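# Seat a loose steel cup fully on the empty plug

## Task

Take any one of the steel cups that is not on a fixture and lower it over the plug of the fixture that has no cup, pushing it until it sits fully down; do not disturb the cups already on the other fixtures, and release the gripper at the end.

## Robot and tools

Robot: two six-joint arms, left_arm and right_arm, each with a parallel two-finger gripper. Both hands are reported in one shared scene frame: origin on the table top midway between the arms, +x out over the table, +z up, left_arm on the +y side. The names left and right are just labels and do not match image sides. Arm bases sit at left_arm (+0.046, +0.364, 0) m, yawed slightly negative, and right_arm (+0.001, -0.318, 0) m, yawed slightly positive. The fingers extend along the gripper's +z axis and close along its y axis. The reported end_effector_position is the point between the pads, roughly 1 cm short of the fingertips; it can be off somewhat, more when the arm is stretched out.

Joint order, used in every command row and every per-joint list: waist, shoulder, elbow, wrist pitch, wrist yaw, wrist roll. Stated ranges in radians: waist -2.618 to 3.054, shoulder 0.000 to 3.142, elbow 0.000 to 3.142, wrist pitch -1.571 to 1.571, wrist yaw -1.571 to 1.571, wrist roll -2.094 to 2.094. True ends may differ by up to 0.036 rad. A call asking for more than 0.036 rad beyond a range end (and farther out than the current angle) is rejected; a request past the real end is clipped, sometimes reported as "joint sent to its limit".

A command row is a single flat list of 14 numbers covering both arms: left_arm's six joint angles then its gripper opening, then right_arm's six angles and opening. Joint values are absolute target angles in radians (not offsets). Opening runs from -1 (closed) to +1 (fully open, about 0.094 m between pads). Optionally 12 more numbers, each 0 to 1, may follow: stiffness multipliers for the six joints of left_arm then of right_arm; they persist until changed. Even if only one arm should move, write all 14; to keep a joint still, repeat its value from the "Joint targets" line.

Tools:
execute_actions(actions): a list of actions; each action is a list of up to 15 rows, one row per 1/30 s control step; if fewer rows are given the last is held to fill 15 steps. An empty list just returns state and pictures.
move(target, speed, blocking): target is one absolute row as above. All joints travel on paths that finish together, so the hand follows a curve. speed is the peak rate in rad/s of the joint with the longest way to go, 0.01 to 2, default 0.5; paths last 0.5 to 10 s. Moves do not avoid obstacles or the other arm. Finger values are applied at the start. blocking=false returns after 0.5 s while motion continues; then use wait or stop before sending new rows or moves. The result adds a "move:" line: outcome (done, off_target, moving, held, fault), limits=held or limits=none, and each arm's joint farthest from its target.
wait(seconds): 0 to 10; arms keep their last command; returns early if a running move ends.
stop(): brakes a running move; needs stopping distance; fingers keep moving.
zoom_image(camera, region): region [x0, y0, x1, y1] in pixels of that camera's latest image, at most 504 by 504. Cameras: cam_head_left, cam_head_right, cam_high, cam_low (504x504), cam_left_wrist, cam_right_wrist (616x616, fisheye). Calibration is given per camera and may be slightly off.
read_manual(section): only licence text; no motion.
finished_scene(scene): give the current scene's number; ends it irreversibly, so call it only once the cup is seated and released.

Motion limits: each control step, a joint's commanded target stays within a set lead of its measured angle (waist 0.202, shoulder 0.258, elbow 0.238, wrist pitch 0.573, wrist yaw and roll 0.522 rad), and targets that would shift the hand over 70 mm are scaled back. Large changes therefore need several actions; an unfinished motion should be re-sent rather than waited out.

Results: the state line gives each gripper's position (m) and quat_wxyz; Joint positions and Joint velocities list six joints then finger gap in metres; Joint targets shows current drive angles; grip_measured is the opening on the command scale (each gripper may be off by about 1 mm). Step readings list joint angles at some steps, with HELD marking blocked steps. "joint command not followed" means a clearance check altered targets. FAULT or OVER-TEMPERATURE FAULT lines mean an arm was stopped; MOTOR HOT warns from 75 °C, stops at 90 °C, and at 100 °C the arm goes limp and falls, so avoid holding loads longer than needed.

Gripping: to hold the cup, command an opening about 0.03 below grip_measured; smaller gaps squeeze harder. Pads can spike in force on first contact. Occasional tugs on the held cup or nudges to loose items may occur, so grip firmly.

Avoid: dropping the cup, knocking anything off the table, disturbing seated cups, fast impacts, pressing far past contact (targets beyond a contact press harder, faster moves hit harder), and any collision between the two arms. Open the gripper after the cup is pressed fully down, then withdraw gently.

Each tool is called after ">>>" in YAML: its name, and indented under it one key for each argument.

## Session

>>> execute_actions:
  actions: []

Scene clock: 0.00 s.
left_arm: end_effector_position=(+0.0222, +0.0294, +0.2033) grip_measured=+1.000 end_effector_quat_wxyz=(+0.171, +0.187, +0.912, -0.323) | right_arm: end_effector_position=(+0.2601, -0.1826, +0.2527) grip_measured=+1.000 end_effector_quat_wxyz=(+0.562, +0.534, +0.559, +0.294)
Joint names: [waist, shoulder, elbow, wrist pitch, wrist yaw, wrist roll]
Joint positions: left_arm=[-1.65   1.225  1.072 -0.747 -0.362 -1.302  0.094] | right_arm=[ 0.977  1.123  0.814 -0.518  1.303  2.054  0.094]
Joint velocities: left_arm=[-0.002  0.007 -0.012  0.007 -0.081 -0.051  0.   ] | right_arm=[ 0.002  0.012 -0.002 -0.066  0.051 -0.066  0.   ]
Joint targets: left_arm=[-1.650 1.219 1.079 -0.753 -0.371 -1.299] | right_arm=[0.977 1.116 0.825 -0.526 1.320 2.046]
Joint stiffness scale: left_arm=[1. 1. 1. 1. 1. 1.] | right_arm=[1. 1. 1. 1. 1. 1.]

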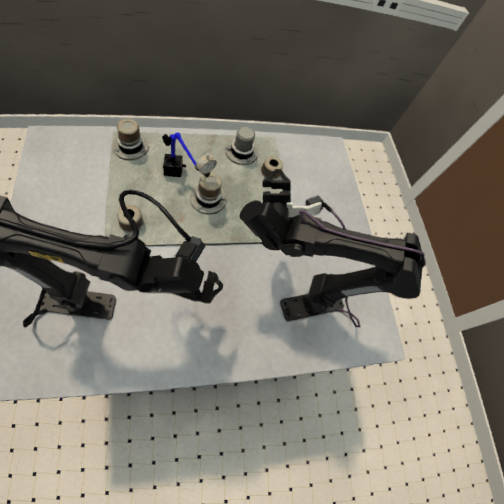

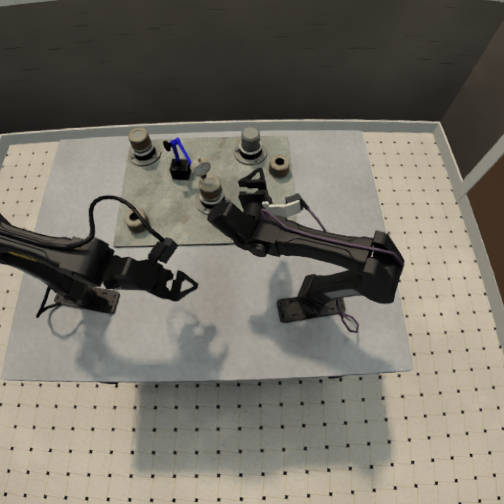

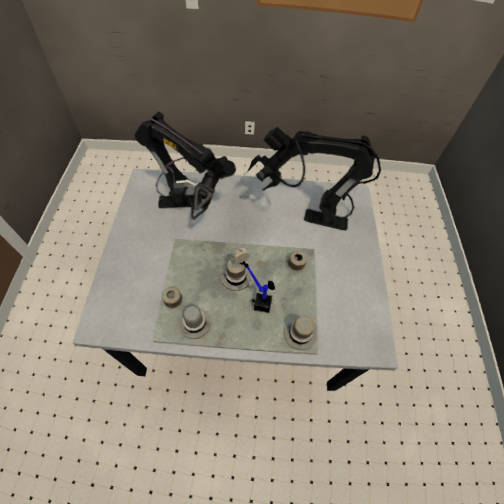

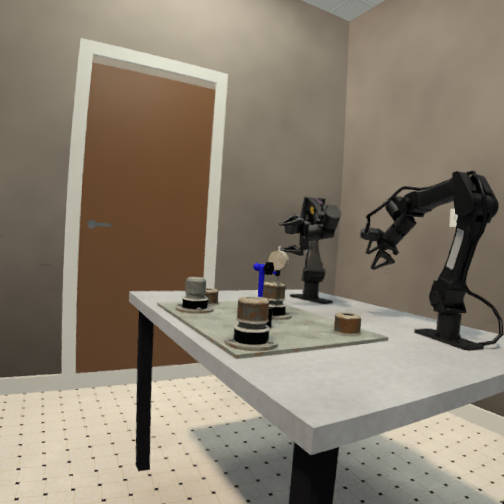

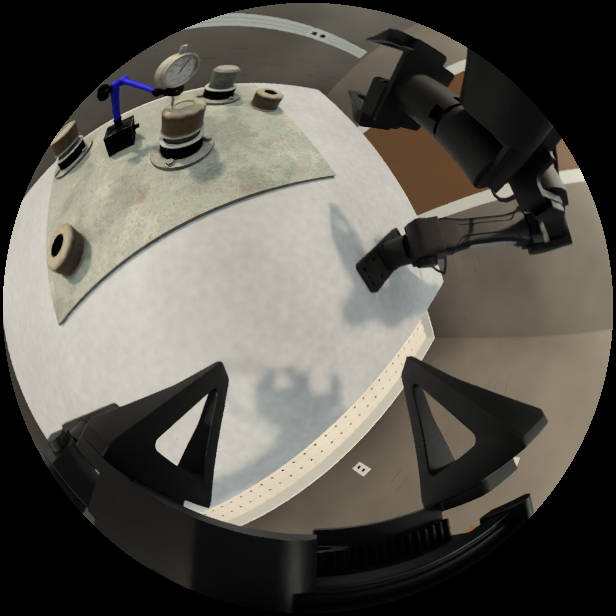

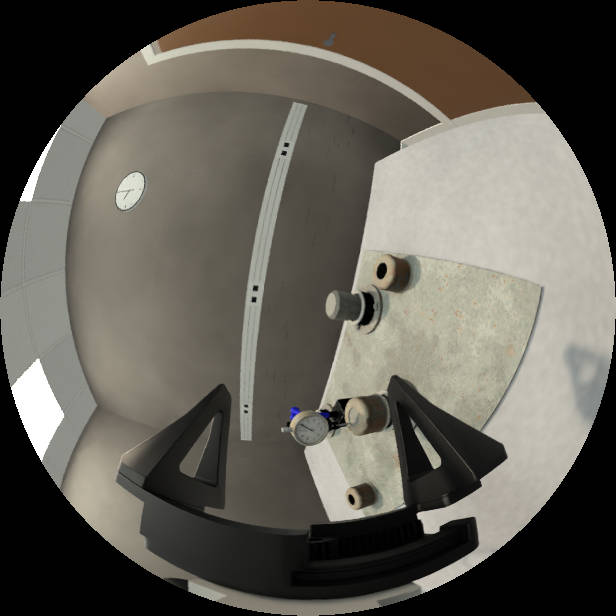

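>>> zoom_image:
  camera: "cam_high"
  region: [140, 230, 330, 360]

>>> zoom_image:
  camera: "cam_low"
  region: [150, 240, 390, 360]

>>> zoom_image:
  camera: "cam_head_right"
  region: [220, 115, 310, 195]

Region (140, 230, 330, 360) of cam_high's 504x504 image, scaled by 2.653, with more detail than that image has; it fills the top 345 rows of this view, and the rest is white.

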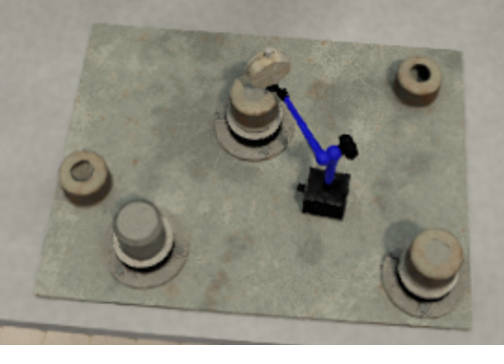

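Region (150, 240, 390, 360) of cam_low's 504x504 image, scaled by 2.100, with more detail than that image has.

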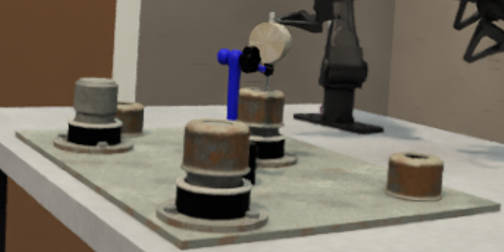

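Region (220, 115, 310, 195) of cam_head_right's 504x504 image, scaled by 5.600, with more detail than that image has.

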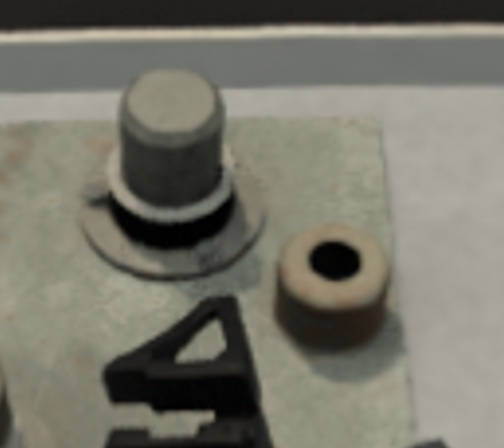

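>>> zoom_image:
  camera: "cam_high"
  region: [150, 275, 220, 345]

>>> zoom_image:
  camera: "cam_head_left"
  region: [220, 115, 300, 195]

>>> zoom_image:
  camera: "cam_low"
  region: [165, 265, 235, 325]

Region (150, 275, 220, 345) of cam_high's 504x504 image, scaled by 7.200, with more detail than that image has.

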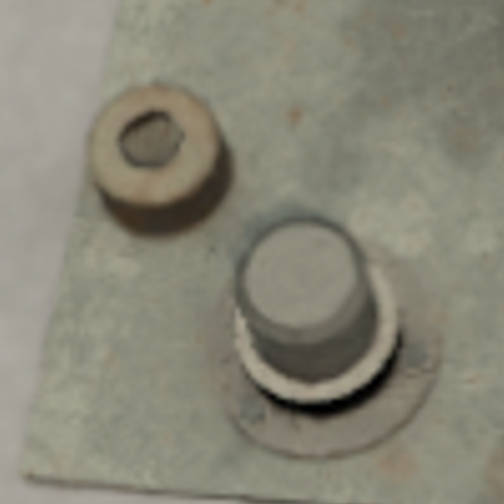

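Region (220, 115, 300, 195) of cam_head_left's 504x504 image, scaled by 6.300, with more detail than that image has.

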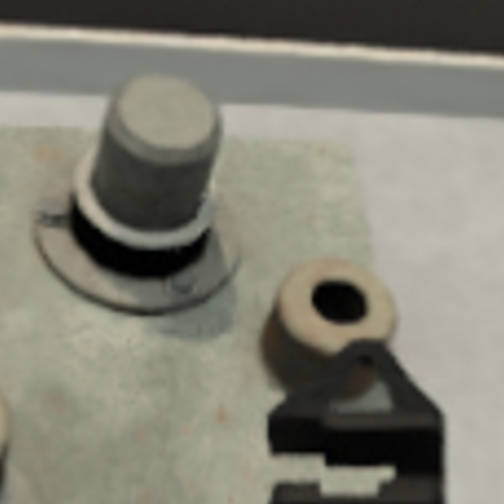

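Region (165, 265, 235, 325) of cam_low's 504x504 image, scaled by 7.200, with more detail than that image has; it fills the top 432 rows of this view, and the rest is white.

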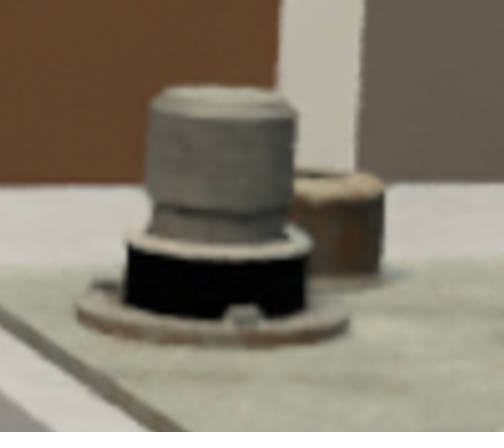

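>>> move:
  target: [-1.650,1.219,1.079,-0.753,-0.371,-1.299,1, 0.027,1.603,1.135,-0.318,0,0,1]
  speed: 0.8

Scene clock: 21.23 s.
left_arm: end_effector_position=(+0.0218, +0.0295, +0.2031) grip_measured=+1.000 end_effector_quat_wxyz=(+0.170, +0.188, +0.912, -0.323) | right_arm: end_effector_position=(+0.4306, -0.2482, +0.1307) grip_measured=+1.000 end_effector_quat_wxyz=(+0.352, -0.071, +0.933, +0.027)
Joint names: [waist, shoulder, elbow, wrist pitch, wrist yaw, wrist roll]
Joint positions: left_arm=[-1.65   1.225  1.072 -0.747 -0.36  -1.302  0.094] | right_arm=[ 0.032  1.598  1.096 -0.347  0.007  0.007  0.094]
Joint velocities: left_arm=[-0.012 -0.012  0.007 -0.022 -0.037 -0.095  0.   ] | right_arm=[-0.002 -0.012  0.002  0.022  0.037 -0.022  0.   ]
Joint targets: left_arm=[-1.650 1.219 1.079 -0.753 -0.371 -1.299] | right_arm=[0.027 1.603 1.135 -0.318 0.000 -0.000]
Joint stiffness scale: left_arm=[1. 1. 1. 1. 1. 1.] | right_arm=[1. 1. 1. 1. 1. 1.]
move: off_target (right_arm); limits=none; left_arm: farthest joint: the wrist yaw, 0.011 radians from its target (0.009 radians at the start); right_arm: farthest joint: the elbow, 0.039 radians from its target (0.321 radians at the start)
camera_calibration (this result's frames):
cam_left_wrist: T_world_to_cam=[[-0.481551, -0.727751, 0.488351, -0.0693834], [-0.853404, 0.516219, -0.0722407, 0.0565863], [-0.199523, -0.451548, -0.869652, 0.288408], [0, 0, 0, 1]] pos_world=[0.0724233, 0.0505255, 0.288786]
cam_right_wrist: T_world_to_cam=[[0.0955707, -0.994821, -0.0346174, -0.281881], [-0.97944, -0.0877725, -0.18164, 0.472034], [0.177661, 0.0512651, -0.982756, 0.161565], [0, 0, 0, 1]] pos_world=[0.460565, -0.247272, 0.234761]

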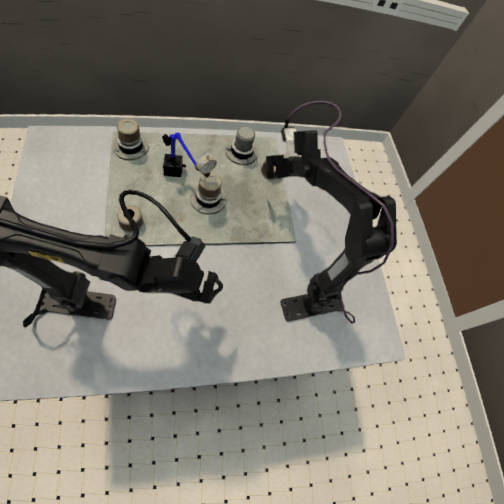

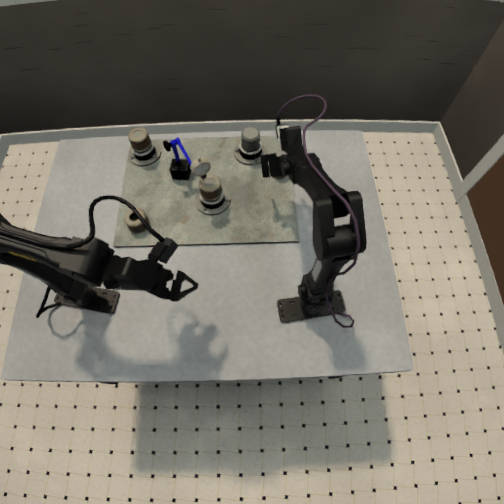

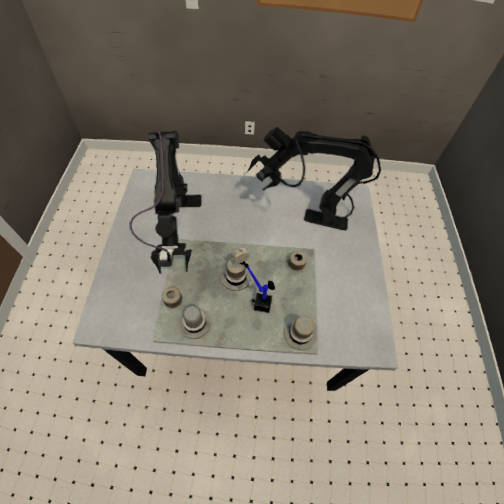

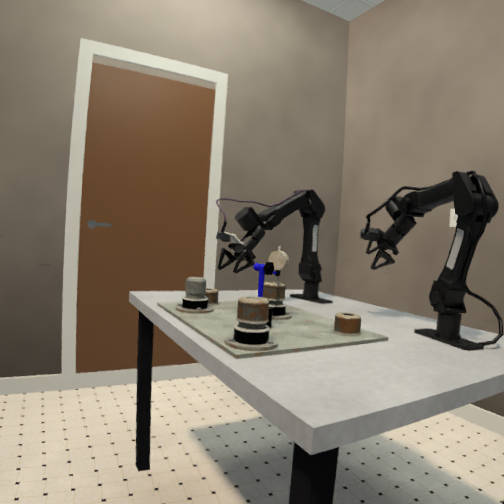

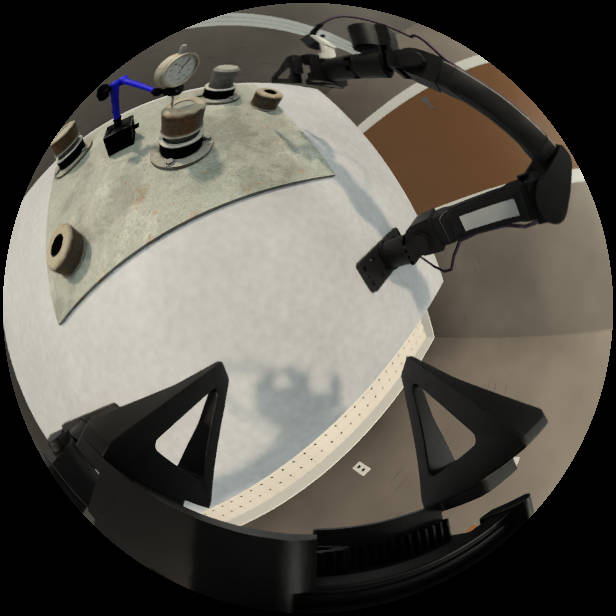

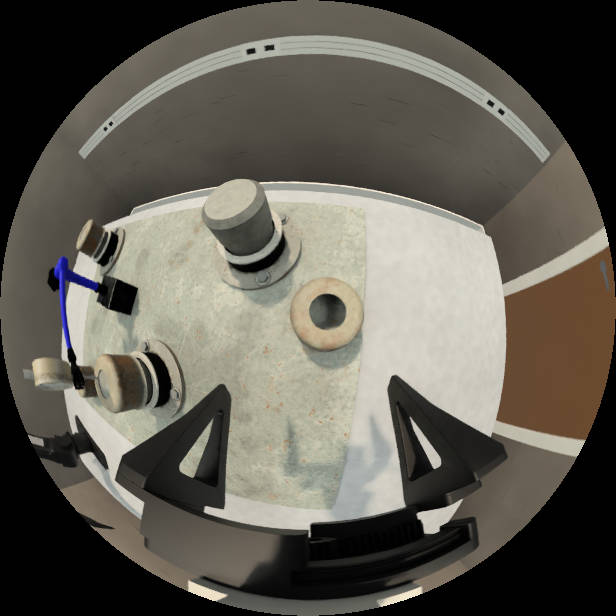

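>>> zoom_image:
  camera: "cam_right_wrist"
  region: [190, 170, 390, 370]

Region (190, 170, 390, 370) of cam_right_wrist's 616x616 image, scaled by 2.520, with more detail than that image has.

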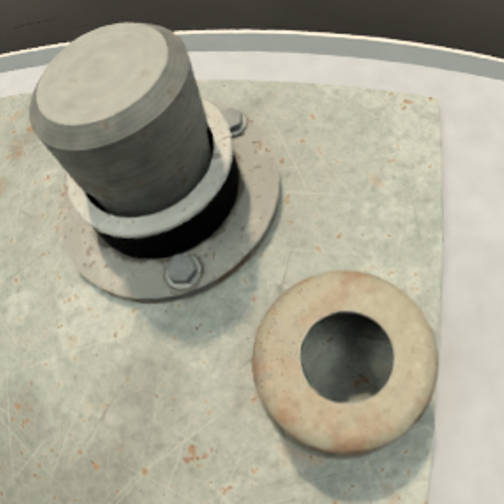

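>>> move:
  target: [-1.650,1.219,1.079,-0.753,-0.371,-1.299,1, -0.004,1.857,1.186,-0.065,-0.006,-0.006,1]
  speed: 0.4

Scene clock: 28.70 s.
left_arm: end_effector_position=(+0.0216, +0.0295, +0.2031) grip_measured=+1.000 end_effector_quat_wxyz=(+0.169, +0.188, +0.912, -0.323) | right_arm: end_effector_position=(+0.4888, -0.2513, +0.0789) grip_measured=+1.000 end_effector_quat_wxyz=(+0.373, -0.061, +0.925, +0.025)
Joint names: [waist, shoulder, elbow, wrist pitch, wrist yaw, wrist roll]
Joint positions: left_arm=[-1.65   1.225  1.072 -0.747 -0.359 -1.302  0.094] | right_arm=[ 0.004  1.857  1.148 -0.095  0.     0.001  0.094]
Joint velocities: left_arm=[ 0.002 -0.027  0.022 -0.037 -0.081  0.007  0.   ] | right_arm=[-0.012  0.012 -0.017  0.037  0.022  0.081  0.   ]
Joint targets: left_arm=[-1.650 1.219 1.079 -0.753 -0.371 -1.299] | right_arm=[-0.004 1.857 1.186 -0.065 -0.006 -0.006]
Joint stiffness scale: left_arm=[1. 1. 1. 1. 1. 1.] | right_arm=[1. 1. 1. 1. 1. 1.]
move: off_target (right_arm); limits=none; left_arm: farthest joint: the wrist yaw, 0.012 radians from its target (0.011 radians at the start); right_arm: farthest joint: the elbow, 0.038 radians from its target (0.090 radians at the start)
camera_calibration (this result's frames):
cam_left_wrist: T_world_to_cam=[[-0.481646, -0.727523, 0.488597, -0.0695001], [-0.853099, 0.516843, -0.0713813, 0.0562119], [-0.200596, -0.451203, -0.869585, 0.288323], [0, 0, 0, 1]] pos_world=[0.0723164, 0.0504762, 0.288691]
cam_right_wrist: T_world_to_cam=[[0.0784225, -0.996208, -0.0376845, -0.284059], [-0.971855, -0.0679729, -0.225561, 0.52414], [0.222144, 0.0543129, -0.9735, 0.0787489], [0, 0, 0, 1]] pos_world=[0.514171, -0.251631, 0.184183]

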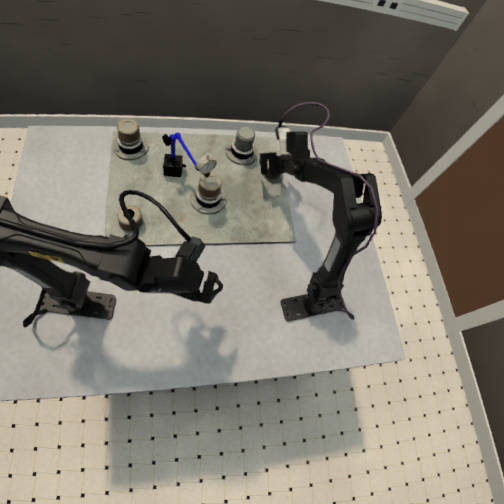

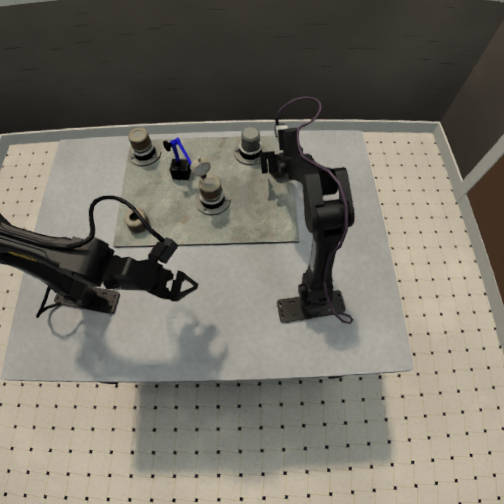

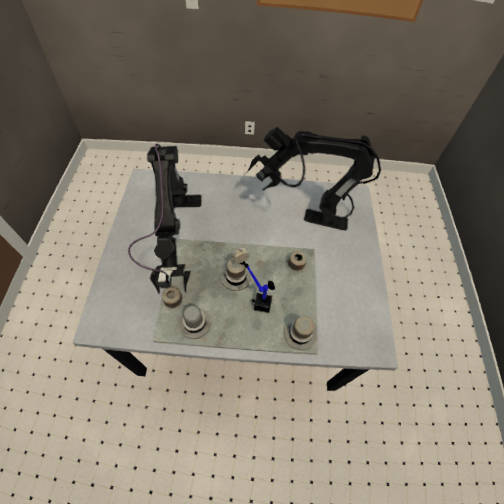

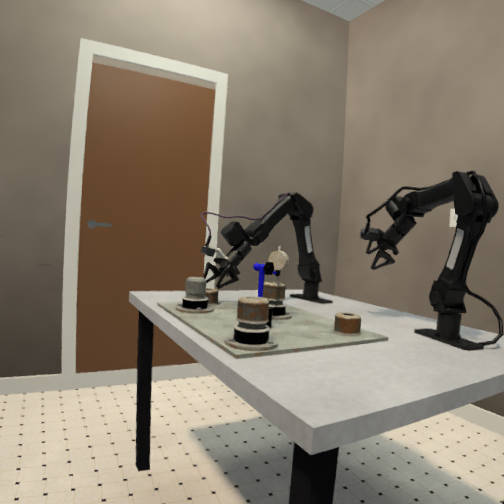

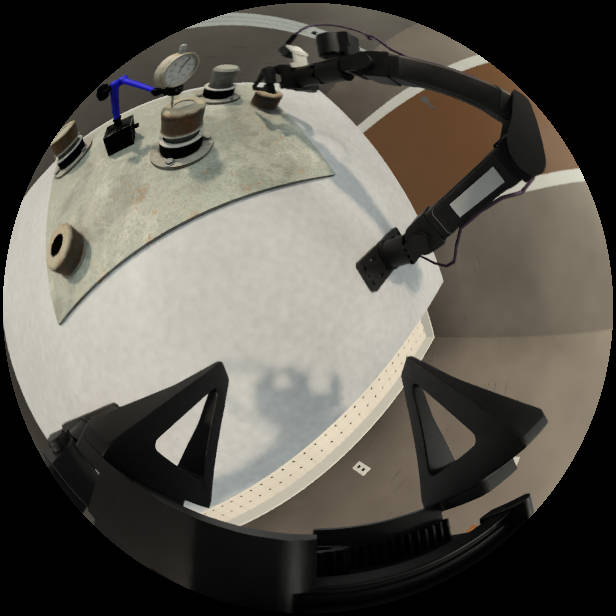

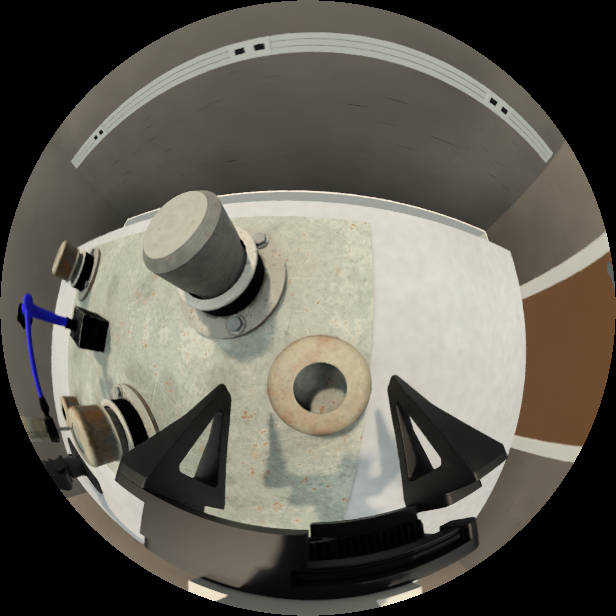

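>>> zoom_image:
  camera: "cam_right_wrist"
  region: [130, 180, 420, 470]

Region (130, 180, 420, 470) of cam_right_wrist's 616x616 image, scaled by 1.738, with more detail than that image has.

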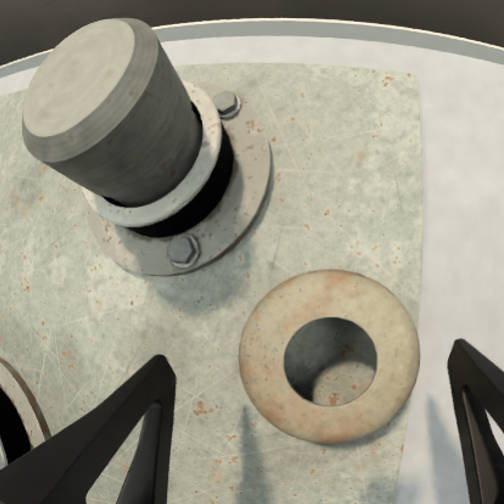

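>>> move:
  target: [-1.650,1.219,1.079,-0.753,-0.371,-1.299,1, -0.013,1.965,1.097,0.123,-0.006,-0.006,1]
  speed: 0.25

Scene clock: 34.43 s.
left_arm: end_effector_position=(+0.0214, +0.0295, +0.2030) grip_measured=+1.000 end_effector_quat_wxyz=(+0.169, +0.188, +0.912, -0.323) | right_arm: end_effector_position=(+0.5037, -0.2537, +0.0452) grip_measured=+1.000 end_effector_quat_wxyz=(+0.392, -0.057, +0.918, +0.025)
Joint names: [waist, shoulder, elbow, wrist pitch, wrist yaw, wrist roll]
Joint positions: left_arm=[-1.65   1.225  1.072 -0.747 -0.357 -1.302  0.094] | right_arm=[-0.004  1.963  1.107  0.093  0.     0.001  0.094]
Joint velocities: left_arm=[-0.022 -0.012 -0.012  0.007  0.066  0.022  0.   ] | right_arm=[-0.007  0.007 -0.017  0.037  0.007 -0.11   0.   ]
Joint targets: left_arm=[-1.650 1.219 1.079 -0.753 -0.371 -1.299] | right_arm=[-0.013 1.965 1.097 0.123 -0.006 -0.006]
Joint stiffness scale: left_arm=[1. 1. 1. 1. 1. 1.] | right_arm=[1. 1. 1. 1. 1. 1.]
move: off_target (right_arm); limits=none; left_arm: farthest joint: the wrist yaw, 0.014 radians from its target (0.012 radians at the start); right_arm: farthest joint: the wrist pitch, 0.030 radians from its target (0.217 radians at the start)
camera_calibration (this result's frames):
cam_left_wrist: T_world_to_cam=[[-0.48174, -0.727295, 0.488844, -0.0696168], [-0.852793, 0.517466, -0.0705221, 0.0558377], [-0.20167, -0.450856, -0.869516, 0.288237], [0, 0, 0, 1]] pos_world=[0.0722094, 0.0504271, 0.288596]
cam_right_wrist: T_world_to_cam=[[0.0712655, -0.996658, -0.0399274, -0.285376], [-0.962378, -0.0581815, -0.265413, 0.53033], [0.262203, 0.05734, -0.963308, 0.0228717], [0, 0, 0, 1]] pos_world=[0.524718, -0.254878, 0.151395]

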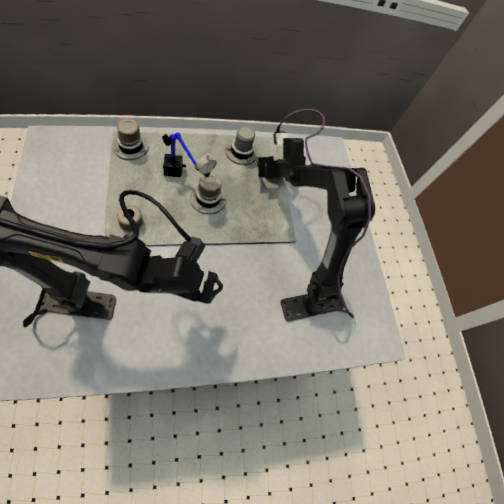

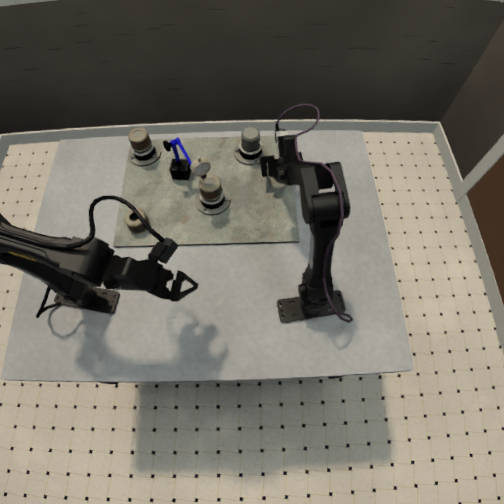

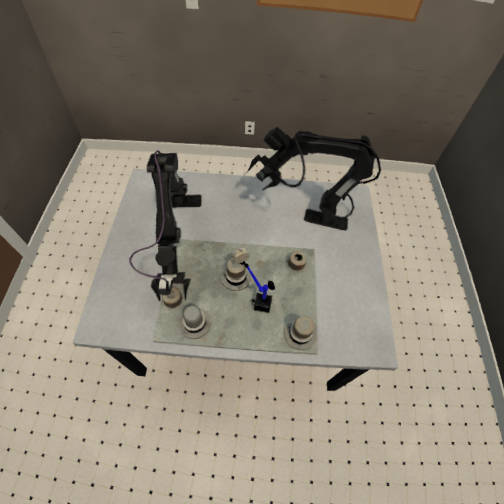

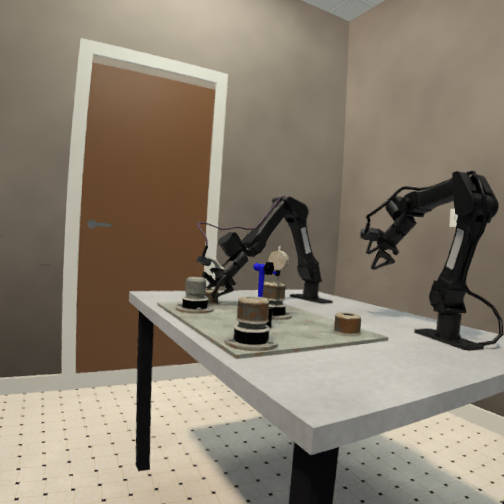

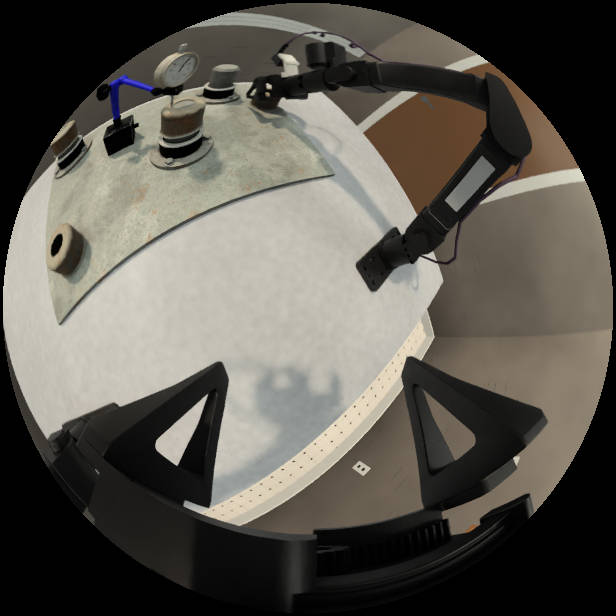

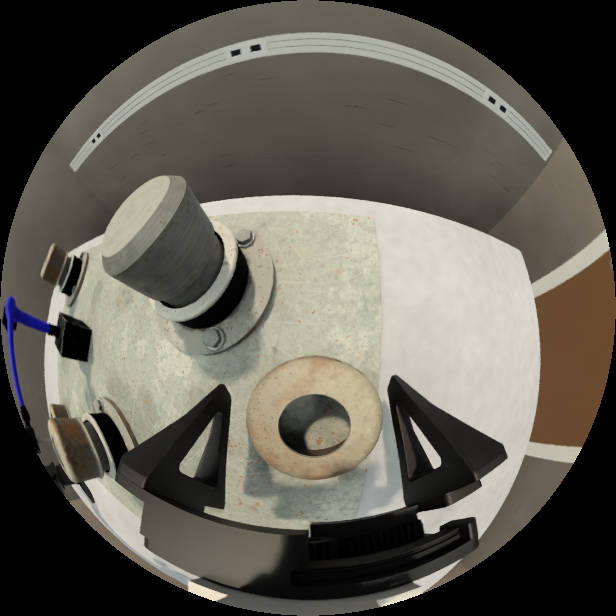

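>>> move:
  target: [-1.650,1.219,1.079,-0.753,-0.371,-1.299,1, -0.017,1.967,1.062,0.123,-0.006,-0.006,1]
  speed: 0.1

Scene clock: 35.83 s.
left_arm: end_effector_position=(+0.0214, +0.0295, +0.2030) grip_measured=+1.000 end_effector_quat_wxyz=(+0.168, +0.188, +0.912, -0.323) | right_arm: end_effector_position=(+0.4927, -0.2551, +0.0321) grip_measured=+1.000 end_effector_quat_wxyz=(+0.377, -0.058, +0.924, +0.024)
Joint names: [waist, shoulder, elbow, wrist pitch, wrist yaw, wrist roll]
Joint positions: left_arm=[-1.65   1.225  1.072 -0.747 -0.357 -1.302  0.094] | right_arm=[-0.004  1.963  1.072  0.095  0.     0.001  0.094]
Joint velocities: left_arm=[-0.002 -0.017 -0.002 -0.081 -0.051  0.037  0.   ] | right_arm=[-0.012  0.002  0.017 -0.066  0.007 -0.022  0.   ]
Joint targets: left_arm=[-1.650 1.219 1.079 -0.753 -0.371 -1.299] | right_arm=[-0.017 1.967 1.062 0.123 -0.006 -0.006]
Joint stiffness scale: left_arm=[1. 1. 1. 1. 1. 1.] | right_arm=[1. 1. 1. 1. 1. 1.]
move: off_target (right_arm); limits=none; left_arm: farthest joint: the wrist yaw, 0.014 radians from its target (0.014 radians at the start); right_arm: farthest joint: the wrist pitch, 0.028 radians from its target (0.029 radians at the start)
camera_calibration (this result's frames):
cam_left_wrist: T_world_to_cam=[[-0.481772, -0.727219, 0.488926, -0.0696557], [-0.85269, 0.517674, -0.0702357, 0.055713], [-0.202028, -0.45074, -0.869493, 0.288208], [0, 0, 0, 1]] pos_world=[0.0721737, 0.0504108, 0.288564]
cam_right_wrist: T_world_to_cam=[[0.0702388, -0.996812, -0.0378386, -0.286094], [-0.970655, -0.0595515, -0.232988, 0.51886], [0.229992, 0.053093, -0.971743, 0.0283095], [0, 0, 0, 1]] pos_world=[0.517218, -0.255786, 0.137572]

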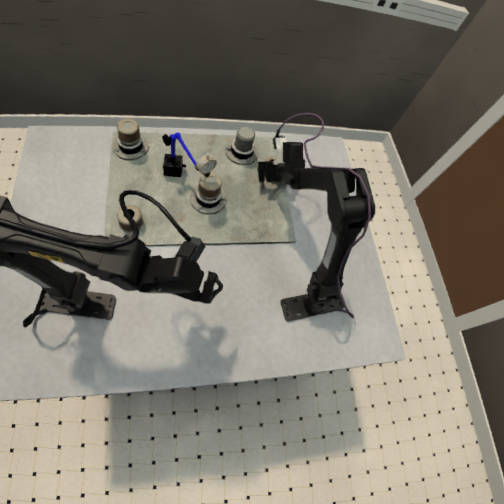

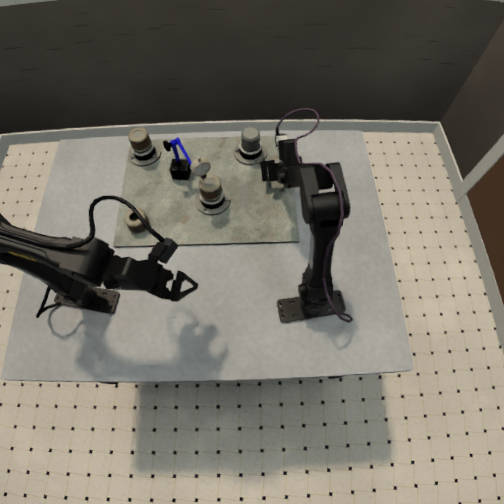

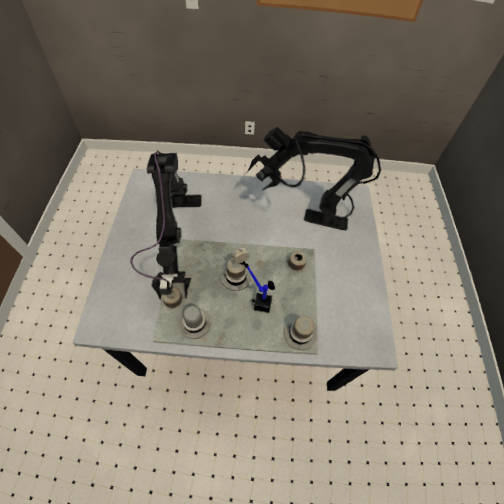

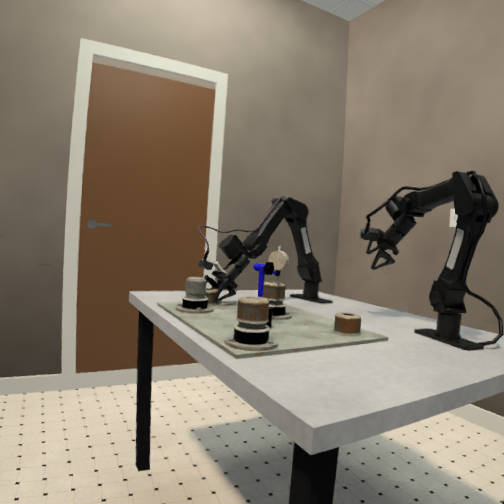

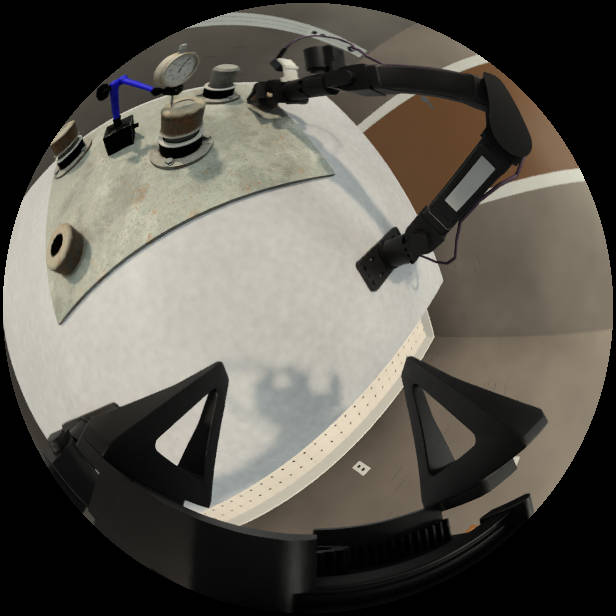

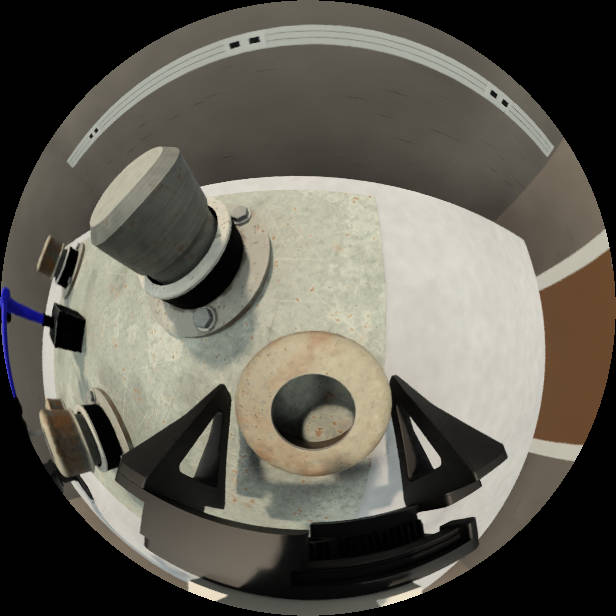

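>>> execute_actions:
  actions:
    - [[-1.650,1.219,1.079,-0.753,-0.371,-1.299,1, -0.012,1.967,1.062,0.123,-0.006,-0.006,0.9],[-1.650,1.219,1.079,-0.753,-0.371,-1.299,1, -0.012,1.967,1.062,0.123,-0.006,-0.006,0.82],[-1.650,1.219,1.079,-0.753,-0.371,-1.299,1, -0.012,1.967,1.062,0.123,-0.006,-0.006,0.75],[-1.650,1.219,1.079,-0.753,-0.371,-1.299,1, -0.012,1.967,1.062,0.123,-0.006,-0.006,0.7],[-1.650,1.219,1.079,-0.753,-0.371,-1.299,1, -0.012,1.967,1.062,0.123,-0.006,-0.006,0.66],[-1.650,1.219,1.079,-0.753,-0.371,-1.299,1, -0.012,1.967,1.062,0.123,-0.006,-0.006,0.63],[-1.650,1.219,1.079,-0.753,-0.371,-1.299,1, -0.012,1.967,1.062,0.123,-0.006,-0.006,0.6],[-1.650,1.219,1.079,-0.753,-0.371,-1.299,1, -0.012,1.967,1.062,0.123,-0.006,-0.006,0.58],[-1.650,1.219,1.079,-0.753,-0.371,-1.299,1, -0.012,1.967,1.062,0.123,-0.006,-0.006,0.56],[-1.650,1.219,1.079,-0.753,-0.371,-1.299,1, -0.012,1.967,1.062,0.123,-0.006,-0.006,0.54],[-1.650,1.219,1.079,-0.753,-0.371,-1.299,1, -0.012,1.967,1.062,0.123,-0.006,-0.006,0.52],[-1.650,1.219,1.079,-0.753,-0.371,-1.299,1, -0.012,1.967,1.062,0.123,-0.006,-0.006,0.50],[-1.650,1.219,1.079,-0.753,-0.371,-1.299,1, -0.012,1.967,1.062,0.123,-0.006,-0.006,0.48],[-1.650,1.219,1.079,-0.753,-0.371,-1.299,1, -0.012,1.967,1.062,0.123,-0.006,-0.006,0.46],[-1.650,1.219,1.079,-0.753,-0.371,-1.299,1, -0.012,1.967,1.062,0.123,-0.006,-0.006,0.44]]
    - [[-1.650,1.219,1.079,-0.753,-0.371,-1.299,1, -0.012,1.967,1.062,0.123,-0.006,-0.006,0.43]]

Scene clock: 39.30 s.
left_arm: end_effector_position=(+0.0214, +0.0295, +0.2030) grip_measured=+1.000 end_effector_quat_wxyz=(+0.168, +0.188, +0.912, -0.323) | right_arm: end_effector_position=(+0.4929, -0.2570, +0.0321) grip_measured=+0.473 end_effector_quat_wxyz=(+0.377, -0.056, +0.924, +0.022)
Joint names: [waist, shoulder, elbow, wrist pitch, wrist yaw, wrist roll]
Joint positions: left_arm=[-1.65   1.225  1.072 -0.747 -0.357 -1.302  0.094] | right_arm=[-0.008  1.963  1.072  0.095  0.002  0.001  0.069]
Joint velocities: left_arm=[-0.007 -0.002 -0.002  0.022 -0.007 -0.037  0.   ] | right_arm=[ 0.007 -0.012 -0.022  0.022 -0.037  0.022 -0.   ]
Joint targets: left_arm=[-1.650 1.219 1.079 -0.753 -0.371 -1.299] | right_arm=[-0.012 1.967 1.062 0.123 -0.006 -0.006]
Joint stiffness scale: left_arm=[1. 1. 1. 1. 1. 1.] | right_arm=[1. 1. 1. 1. 1. 1.]
Step readings (joint positions; steps 1 to 15: 1st action; 16 to 30: 2nd action):
0: left_arm=[-1.650 1.225 1.072 -0.747 -0.357 -1.302] | right_arm=[-0.004 1.963 1.072 0.095 0.000 0.001]
1: left_arm=[-1.650 1.225 1.072 -0.747 -0.357 -1.302] | right_arm=[-0.004 1.963 1.072 0.095 0.000 0.001]
2: left_arm=[-1.650 1.225 1.072 -0.747 -0.357 -1.302] | right_arm=[-0.004 1.963 1.072 0.095 0.000 0.001]
4: left_arm=[-1.650 1.225 1.072 -0.747 -0.357 -1.302] | right_arm=[-0.004 1.963 1.072 0.095 0.000 0.001]
8: left_arm=[-1.650 1.225 1.072 -0.747 -0.357 -1.302] | right_arm=[-0.005 1.963 1.072 0.095 0.001 0.001]
15: left_arm=[-1.650 1.225 1.072 -0.747 -0.357 -1.302] | right_arm=[-0.008 1.963 1.072 0.095 0.002 0.001]
16: left_arm=[-1.650 1.225 1.072 -0.747 -0.357 -1.302] | right_arm=[-0.008 1.963 1.072 0.095 0.002 0.001]
17: left_arm=[-1.650 1.225 1.072 -0.747 -0.357 -1.302] | right_arm=[-0.008 1.963 1.072 0.095 0.002 0.001]
19: left_arm=[-1.650 1.225 1.072 -0.747 -0.357 -1.302] | right_arm=[-0.008 1.963 1.072 0.095 0.002 0.001]
23: left_arm=[-1.650 1.225 1.072 -0.747 -0.357 -1.302] | right_arm=[-0.008 1.963 1.072 0.095 0.002 0.001]
30: Joint positions above
camera_calibration (this result's frames):
cam_left_wrist: T_world_to_cam=[[-0.481772, -0.727219, 0.488926, -0.0696557], [-0.85269, 0.517674, -0.0702357, 0.055713], [-0.202028, -0.45074, -0.869493, 0.288208], [0, 0, 0, 1]] pos_world=[0.0721737, 0.0504108, 0.288564]
cam_right_wrist: T_world_to_cam=[[0.0660216, -0.997131, -0.0370225, -0.286024], [-0.970875, -0.0556306, -0.233039, 0.520096], [0.230311, 0.0513298, -0.971762, 0.0277458], [0, 0, 0, 1]] pos_world=[0.517442, -0.257694, 0.137576]

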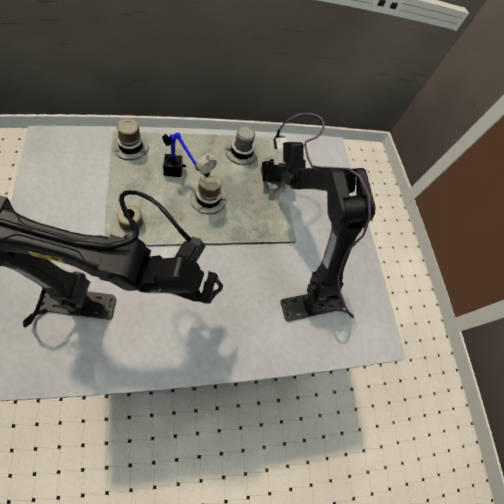

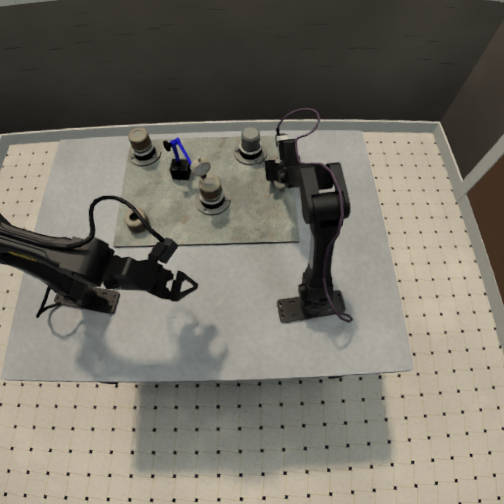

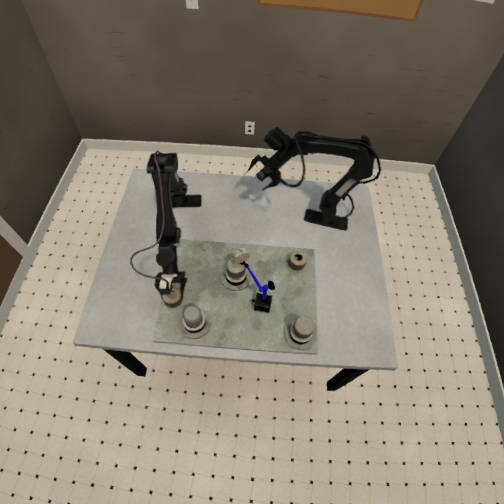

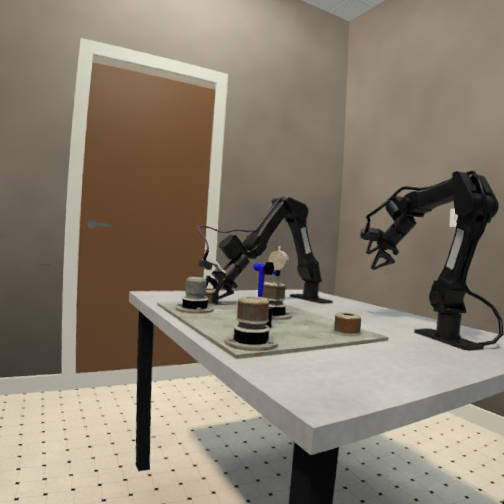

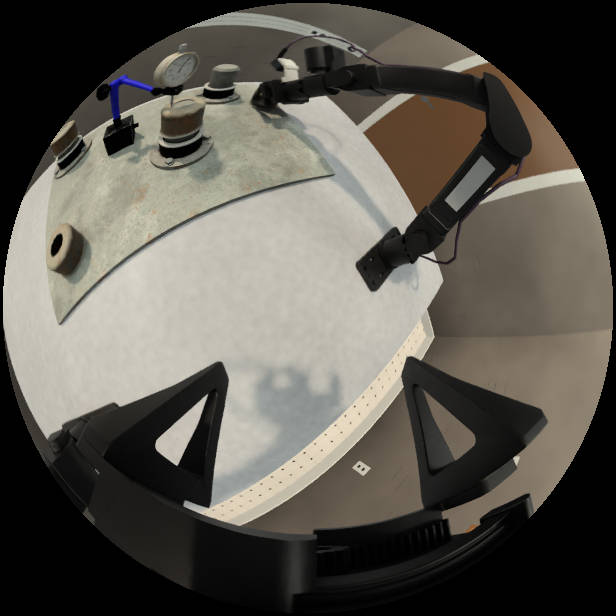

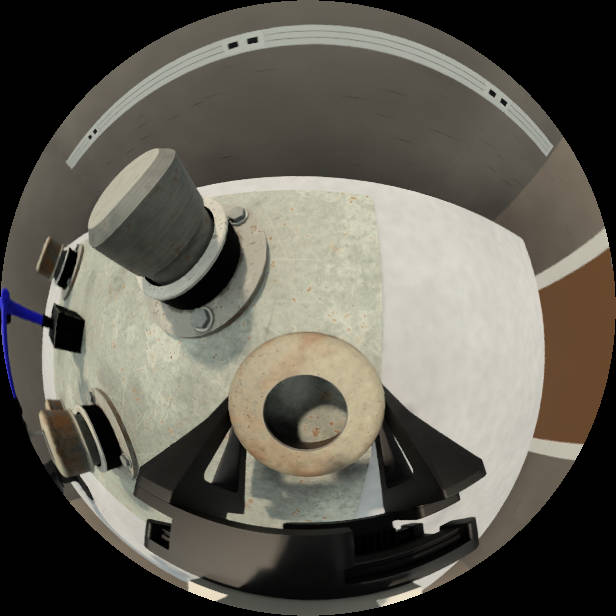

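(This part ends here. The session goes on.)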